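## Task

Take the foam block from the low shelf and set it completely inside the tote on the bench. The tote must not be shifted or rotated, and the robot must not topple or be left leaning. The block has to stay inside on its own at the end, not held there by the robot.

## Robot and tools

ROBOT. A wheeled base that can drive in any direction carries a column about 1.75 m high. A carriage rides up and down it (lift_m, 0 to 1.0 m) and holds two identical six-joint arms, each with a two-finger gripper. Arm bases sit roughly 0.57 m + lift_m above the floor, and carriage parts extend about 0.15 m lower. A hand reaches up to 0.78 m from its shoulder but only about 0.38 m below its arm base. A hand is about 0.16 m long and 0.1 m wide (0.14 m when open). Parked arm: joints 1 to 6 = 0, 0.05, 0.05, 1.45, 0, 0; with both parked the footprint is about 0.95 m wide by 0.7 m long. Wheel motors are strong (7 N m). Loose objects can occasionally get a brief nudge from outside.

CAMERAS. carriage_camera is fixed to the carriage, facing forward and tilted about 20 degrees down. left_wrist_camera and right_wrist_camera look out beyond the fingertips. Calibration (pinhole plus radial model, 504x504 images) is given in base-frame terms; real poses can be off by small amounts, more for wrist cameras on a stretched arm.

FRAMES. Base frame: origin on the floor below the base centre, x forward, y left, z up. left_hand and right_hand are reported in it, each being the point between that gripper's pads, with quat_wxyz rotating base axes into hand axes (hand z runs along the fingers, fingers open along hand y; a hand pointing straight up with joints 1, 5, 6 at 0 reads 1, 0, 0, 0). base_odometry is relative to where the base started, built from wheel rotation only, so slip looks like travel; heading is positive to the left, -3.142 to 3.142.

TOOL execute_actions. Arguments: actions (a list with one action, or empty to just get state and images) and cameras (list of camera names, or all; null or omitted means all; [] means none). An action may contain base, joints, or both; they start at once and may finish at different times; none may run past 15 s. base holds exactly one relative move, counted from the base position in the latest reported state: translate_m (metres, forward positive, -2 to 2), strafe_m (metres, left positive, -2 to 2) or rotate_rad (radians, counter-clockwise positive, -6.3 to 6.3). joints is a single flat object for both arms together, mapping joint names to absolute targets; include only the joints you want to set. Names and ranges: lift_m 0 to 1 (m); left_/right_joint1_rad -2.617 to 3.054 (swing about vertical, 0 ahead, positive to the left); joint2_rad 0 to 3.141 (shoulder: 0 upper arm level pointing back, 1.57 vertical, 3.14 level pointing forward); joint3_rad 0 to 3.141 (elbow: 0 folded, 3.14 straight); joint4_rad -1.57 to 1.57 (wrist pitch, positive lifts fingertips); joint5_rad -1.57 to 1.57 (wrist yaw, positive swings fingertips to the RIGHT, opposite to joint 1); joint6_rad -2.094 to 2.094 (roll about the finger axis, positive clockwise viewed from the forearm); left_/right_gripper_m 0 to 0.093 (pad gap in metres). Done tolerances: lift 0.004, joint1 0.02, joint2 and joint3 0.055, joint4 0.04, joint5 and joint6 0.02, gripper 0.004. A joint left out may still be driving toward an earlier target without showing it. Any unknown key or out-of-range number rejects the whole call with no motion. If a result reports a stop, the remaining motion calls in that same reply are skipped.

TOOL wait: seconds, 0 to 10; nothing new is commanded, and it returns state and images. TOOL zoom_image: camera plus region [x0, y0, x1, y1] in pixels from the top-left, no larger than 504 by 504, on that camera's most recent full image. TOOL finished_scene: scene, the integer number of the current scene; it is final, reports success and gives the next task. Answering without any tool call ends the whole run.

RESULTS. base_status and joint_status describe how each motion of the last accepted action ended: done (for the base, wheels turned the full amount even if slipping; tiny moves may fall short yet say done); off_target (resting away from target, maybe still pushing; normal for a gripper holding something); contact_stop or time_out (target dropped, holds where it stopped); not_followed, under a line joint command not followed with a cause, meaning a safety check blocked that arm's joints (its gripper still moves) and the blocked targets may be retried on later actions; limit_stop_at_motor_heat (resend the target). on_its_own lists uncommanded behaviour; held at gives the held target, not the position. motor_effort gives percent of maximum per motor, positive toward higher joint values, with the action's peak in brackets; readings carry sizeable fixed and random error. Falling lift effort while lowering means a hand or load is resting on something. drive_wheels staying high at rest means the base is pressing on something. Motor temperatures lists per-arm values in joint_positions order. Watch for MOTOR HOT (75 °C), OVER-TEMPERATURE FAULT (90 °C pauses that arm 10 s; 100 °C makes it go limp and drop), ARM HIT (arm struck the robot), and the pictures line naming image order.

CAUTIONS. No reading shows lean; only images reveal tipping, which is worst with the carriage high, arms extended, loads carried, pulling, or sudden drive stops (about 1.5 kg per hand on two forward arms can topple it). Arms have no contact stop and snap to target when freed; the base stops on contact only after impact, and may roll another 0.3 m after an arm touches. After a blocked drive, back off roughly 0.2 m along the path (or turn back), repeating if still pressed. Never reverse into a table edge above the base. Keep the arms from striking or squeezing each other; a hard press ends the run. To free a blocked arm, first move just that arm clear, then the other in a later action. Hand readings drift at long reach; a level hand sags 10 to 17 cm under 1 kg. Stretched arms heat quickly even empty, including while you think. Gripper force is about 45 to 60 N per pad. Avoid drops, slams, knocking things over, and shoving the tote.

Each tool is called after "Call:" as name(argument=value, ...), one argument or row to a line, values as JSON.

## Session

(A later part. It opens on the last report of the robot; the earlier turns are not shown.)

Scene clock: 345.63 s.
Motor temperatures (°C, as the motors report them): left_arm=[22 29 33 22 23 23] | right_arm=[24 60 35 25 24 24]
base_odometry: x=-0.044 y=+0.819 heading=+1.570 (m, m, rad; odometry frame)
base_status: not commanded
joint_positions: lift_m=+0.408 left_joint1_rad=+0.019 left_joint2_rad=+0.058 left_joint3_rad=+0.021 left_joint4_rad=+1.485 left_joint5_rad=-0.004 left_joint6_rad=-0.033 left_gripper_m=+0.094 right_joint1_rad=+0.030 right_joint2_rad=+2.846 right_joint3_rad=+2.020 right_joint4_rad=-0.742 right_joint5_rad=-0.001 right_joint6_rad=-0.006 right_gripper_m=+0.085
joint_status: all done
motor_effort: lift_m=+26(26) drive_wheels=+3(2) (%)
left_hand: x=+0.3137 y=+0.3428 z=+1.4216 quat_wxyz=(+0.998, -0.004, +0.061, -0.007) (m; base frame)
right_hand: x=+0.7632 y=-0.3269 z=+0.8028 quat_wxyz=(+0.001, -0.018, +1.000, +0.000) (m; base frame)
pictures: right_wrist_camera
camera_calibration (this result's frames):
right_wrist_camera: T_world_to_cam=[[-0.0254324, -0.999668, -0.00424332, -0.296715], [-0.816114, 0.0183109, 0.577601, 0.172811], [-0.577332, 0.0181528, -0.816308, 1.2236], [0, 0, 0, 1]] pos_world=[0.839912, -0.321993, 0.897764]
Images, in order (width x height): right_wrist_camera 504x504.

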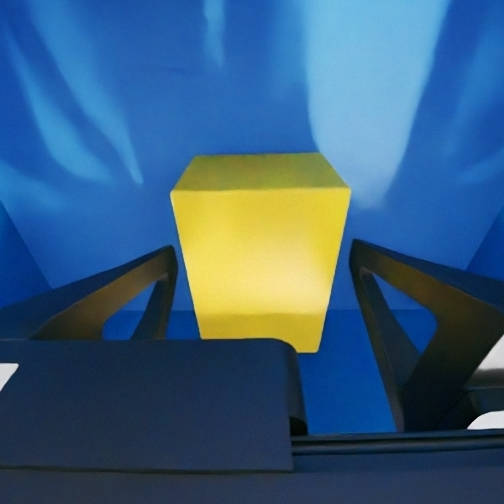

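Released gently. Lift the hand straight out of the tote.

Call:
execute_actions(
  actions=[
    {"joints": {"lift_m": 0.54}},
  ],
  cameras=["carriage_camera", "right_wrist_camera"],
)

Scene clock: 349.13 s.
Motor temperatures (°C, as the motors report them): left_arm=[22 29 33 22 23 23] | right_arm=[24 60 35 25 24 24]
base_odometry: x=-0.044 y=+0.819 heading=+1.570 (m, m, rad; odometry frame)
base_status: not commanded
joint_positions: lift_m=+0.540 left_joint1_rad=+0.019 left_joint2_rad=+0.058 left_joint3_rad=+0.021 left_joint4_rad=+1.485 left_joint5_rad=-0.004 left_joint6_rad=-0.033 left_gripper_m=+0.094 right_joint1_rad=+0.030 right_joint2_rad=+2.836 right_joint3_rad=+2.020 right_joint4_rad=-0.740 right_joint5_rad=-0.001 right_joint6_rad=-0.006 right_gripper_m=+0.085
joint_status: all done
motor_effort: lift_m=+30(36) drive_wheels=+3(2) (%)
left_hand: x=+0.3137 y=+0.3428 z=+1.5533 quat_wxyz=(+0.998, -0.004, +0.061, -0.007) (m; base frame)
right_hand: x=+0.7667 y=-0.3268 z=+0.9393 quat_wxyz=(+0.007, -0.018, +1.000, +0.000) (m; base frame)
pictures: carriage_camera, right_wrist_camera
camera_calibration (this result's frames):
carriage_camera: T_world_to_cam=[[-0.0340532, -0.999223, -0.0198572, 0.0328177], [-0.298884, 0.0291413, -0.953845, 1.52723], [0.953682, -0.0265464, -0.299644, 0.297082], [0, 0, 0, 1]] pos_world=[0.174258, -0.00382672, 1.54641]
right_wrist_camera: T_world_to_cam=[[-0.0253803, -0.999666, -0.00487457, -0.295393], [-0.822667, 0.0181157, 0.568234, 0.110528], [-0.567956, 0.0184321, -0.822852, 1.33606], [0, 0, 0, 1]] pos_world=[0.842256, -0.321923, 1.03514]
Images, in order (width x height): carriage_camera 504x504, right_wrist_camera 504x504.

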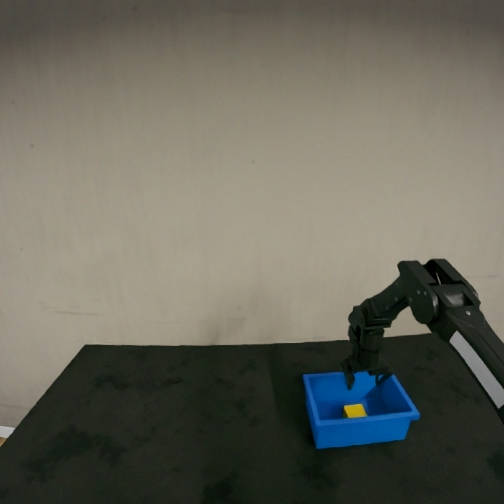

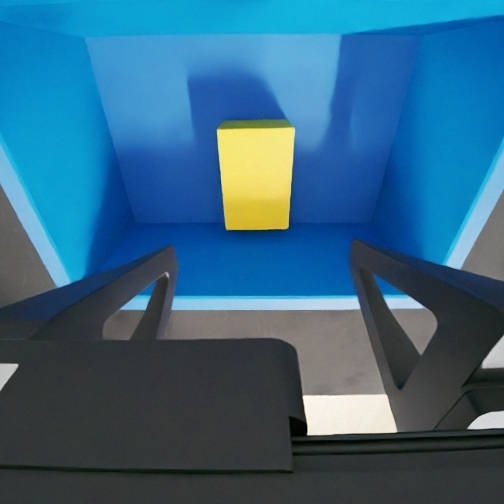

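Call:
execute_actions(
  actions=[
    {"joints": {"right_joint2_rad": 1.75, "right_joint3_rad": 1.4}},
  ],
  cameras=["carriage_camera"],
)

Call:
wait(
  seconds=10,
)

Scene clock: 355.77 s.
Motor temperatures (°C, as the motors report them): left_arm=[22 29 33 22 23 23] | right_arm=[24 61 35 25 24 24]
base_odometry: x=-0.044 y=+0.819 heading=+1.570 (m, m, rad; odometry frame)
base_status: not commanded
joint_positions: lift_m=+0.540 left_joint1_rad=+0.019 left_joint2_rad=+0.058 left_joint3_rad=+0.021 left_joint4_rad=+1.485 left_joint5_rad=-0.004 left_joint6_rad=-0.033 left_gripper_m=+0.094 right_joint1_rad=+0.030 right_joint2_rad=+1.743 right_joint3_rad=+1.422 right_joint4_rad=-0.737 right_joint5_rad=-0.001 right_joint6_rad=-0.006 right_gripper_m=+0.085
joint_status: all done
motor_effort: lift_m=+30(30) drive_wheels=-1(1) (%)
left_hand: x=+0.3137 y=+0.3428 z=+1.5533 quat_wxyz=(+0.998, -0.004, +0.061, -0.007) (m; base frame)
right_hand: x=+0.7173 y=-0.3282 z=+1.2687 quat_wxyz=(+0.254, -0.017, +0.967, +0.003) (m; base frame)
pictures: carriage_camera
camera_calibration (this result's frames):
carriage_camera: T_world_to_cam=[[-0.0340532, -0.999223, -0.0198572, 0.0328177], [-0.298884, 0.0291413, -0.953845, 1.52723], [0.953682, -0.0265464, -0.299644, 0.297082], [0, 0, 0, 1]] pos_world=[0.174258, -0.00382672, 1.54641]
Images, in order (width x height): carriage_camera 504x504.

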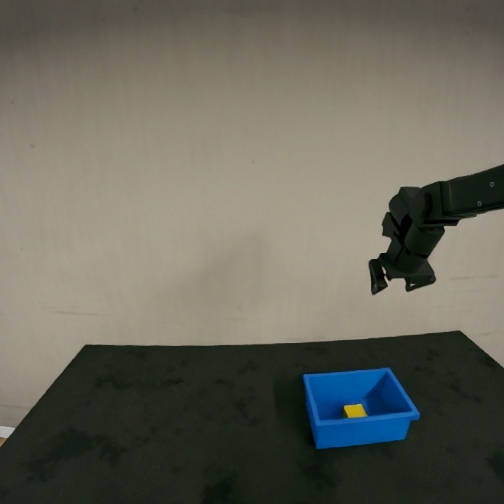

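Scene clock: 365.77 s.
Motor temperatures (°C, as the motors report them): left_arm=[22 29 33 22 23 23] | right_arm=[24 57 35 26 24 24]
base_odometry: x=-0.044 y=+0.819 heading=+1.570 (m, m, rad; odometry frame)
base_status: not commanded
joint_positions: lift_m=+0.540 left_joint1_rad=+0.019 left_joint2_rad=+0.058 left_joint3_rad=+0.021 left_joint4_rad=+1.485 left_joint5_rad=-0.004 left_joint6_rad=-0.033 left_gripper_m=+0.094 right_joint1_rad=+0.030 right_joint2_rad=+1.743 right_joint3_rad=+1.422 right_joint4_rad=-0.737 right_joint5_rad=-0.001 right_joint6_rad=-0.006 right_gripper_m=+0.085
joint_status: all done
motor_effort: lift_m=+30(30) drive_wheels=-1(1) (%)
left_hand: x=+0.3137 y=+0.3428 z=+1.5533 quat_wxyz=(+0.998, -0.004, +0.061, -0.007) (m; base frame)
right_hand: x=+0.7173 y=-0.3282 z=+1.2687 quat_wxyz=(+0.254, -0.017, +0.967, +0.003) (m; base frame)
wait: 10.00 s; at rest by 0.27 s
pictures: carriage_camera, left_wrist_camera, right_wrist_camera
camera_calibration (this result's frames):
carriage_camera: T_world_to_cam=[[-0.0340532, -0.999223, -0.0198572, 0.0328177], [-0.298884, 0.0291413, -0.953845, 1.52723], [0.953682, -0.0265464, -0.299644, 0.297082], [0, 0, 0, 1]] pos_world=[0.174258, -0.00382672, 1.54641]
left_wrist_camera: T_world_to_cam=[[-0.0373472, -0.999297, 0.00333189, 0.343716], [0.763222, -0.0306762, -0.645408, 0.781477], [0.645056, -0.0215612, 0.763831, -1.25282], [0, 0, 0, 1]] pos_world=[0.224533, 0.340435, 1.46017]
right_wrist_camera: T_world_to_cam=[[-0.0163298, -0.999396, -0.030662, -0.270199], [-0.994311, 0.0130031, 0.105721, 0.591008], [-0.105259, 0.0322139, -0.993923, 1.46869], [0, 0, 0, 1]] pos_world=[0.737826, -0.325034, 1.389]
Images, in order (width x height): carriage_camera 504x504, left_wrist_camera 504x504, right_wrist_camera 504x504.

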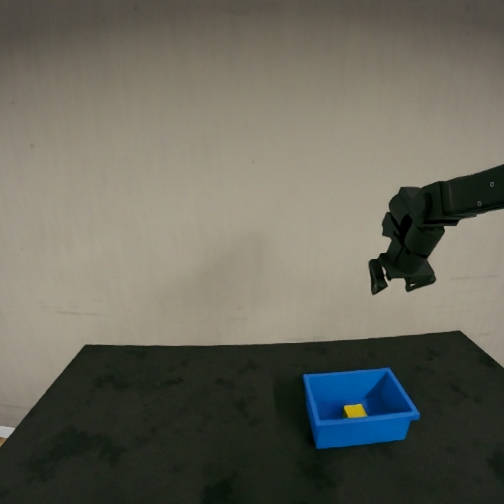

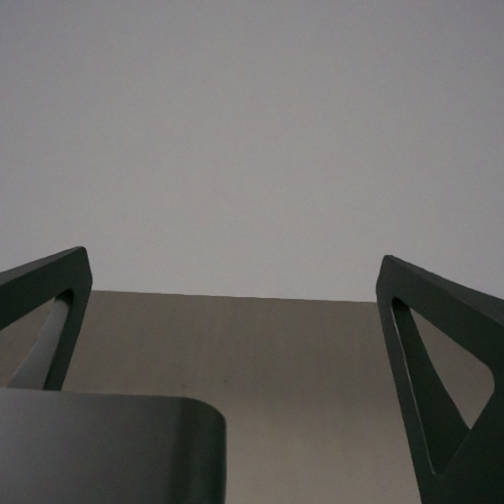

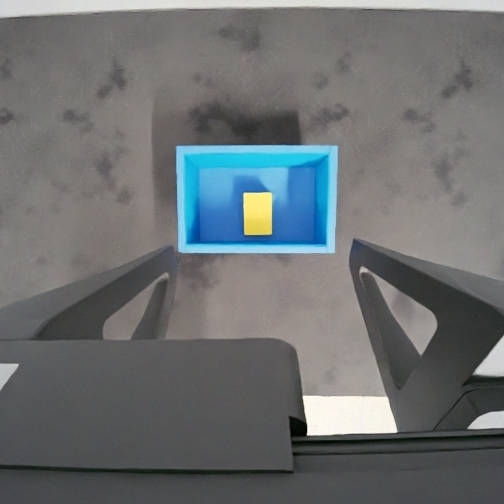

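Call:
finished_scene(
  scene=1,
)

The scene is finished: the task was done.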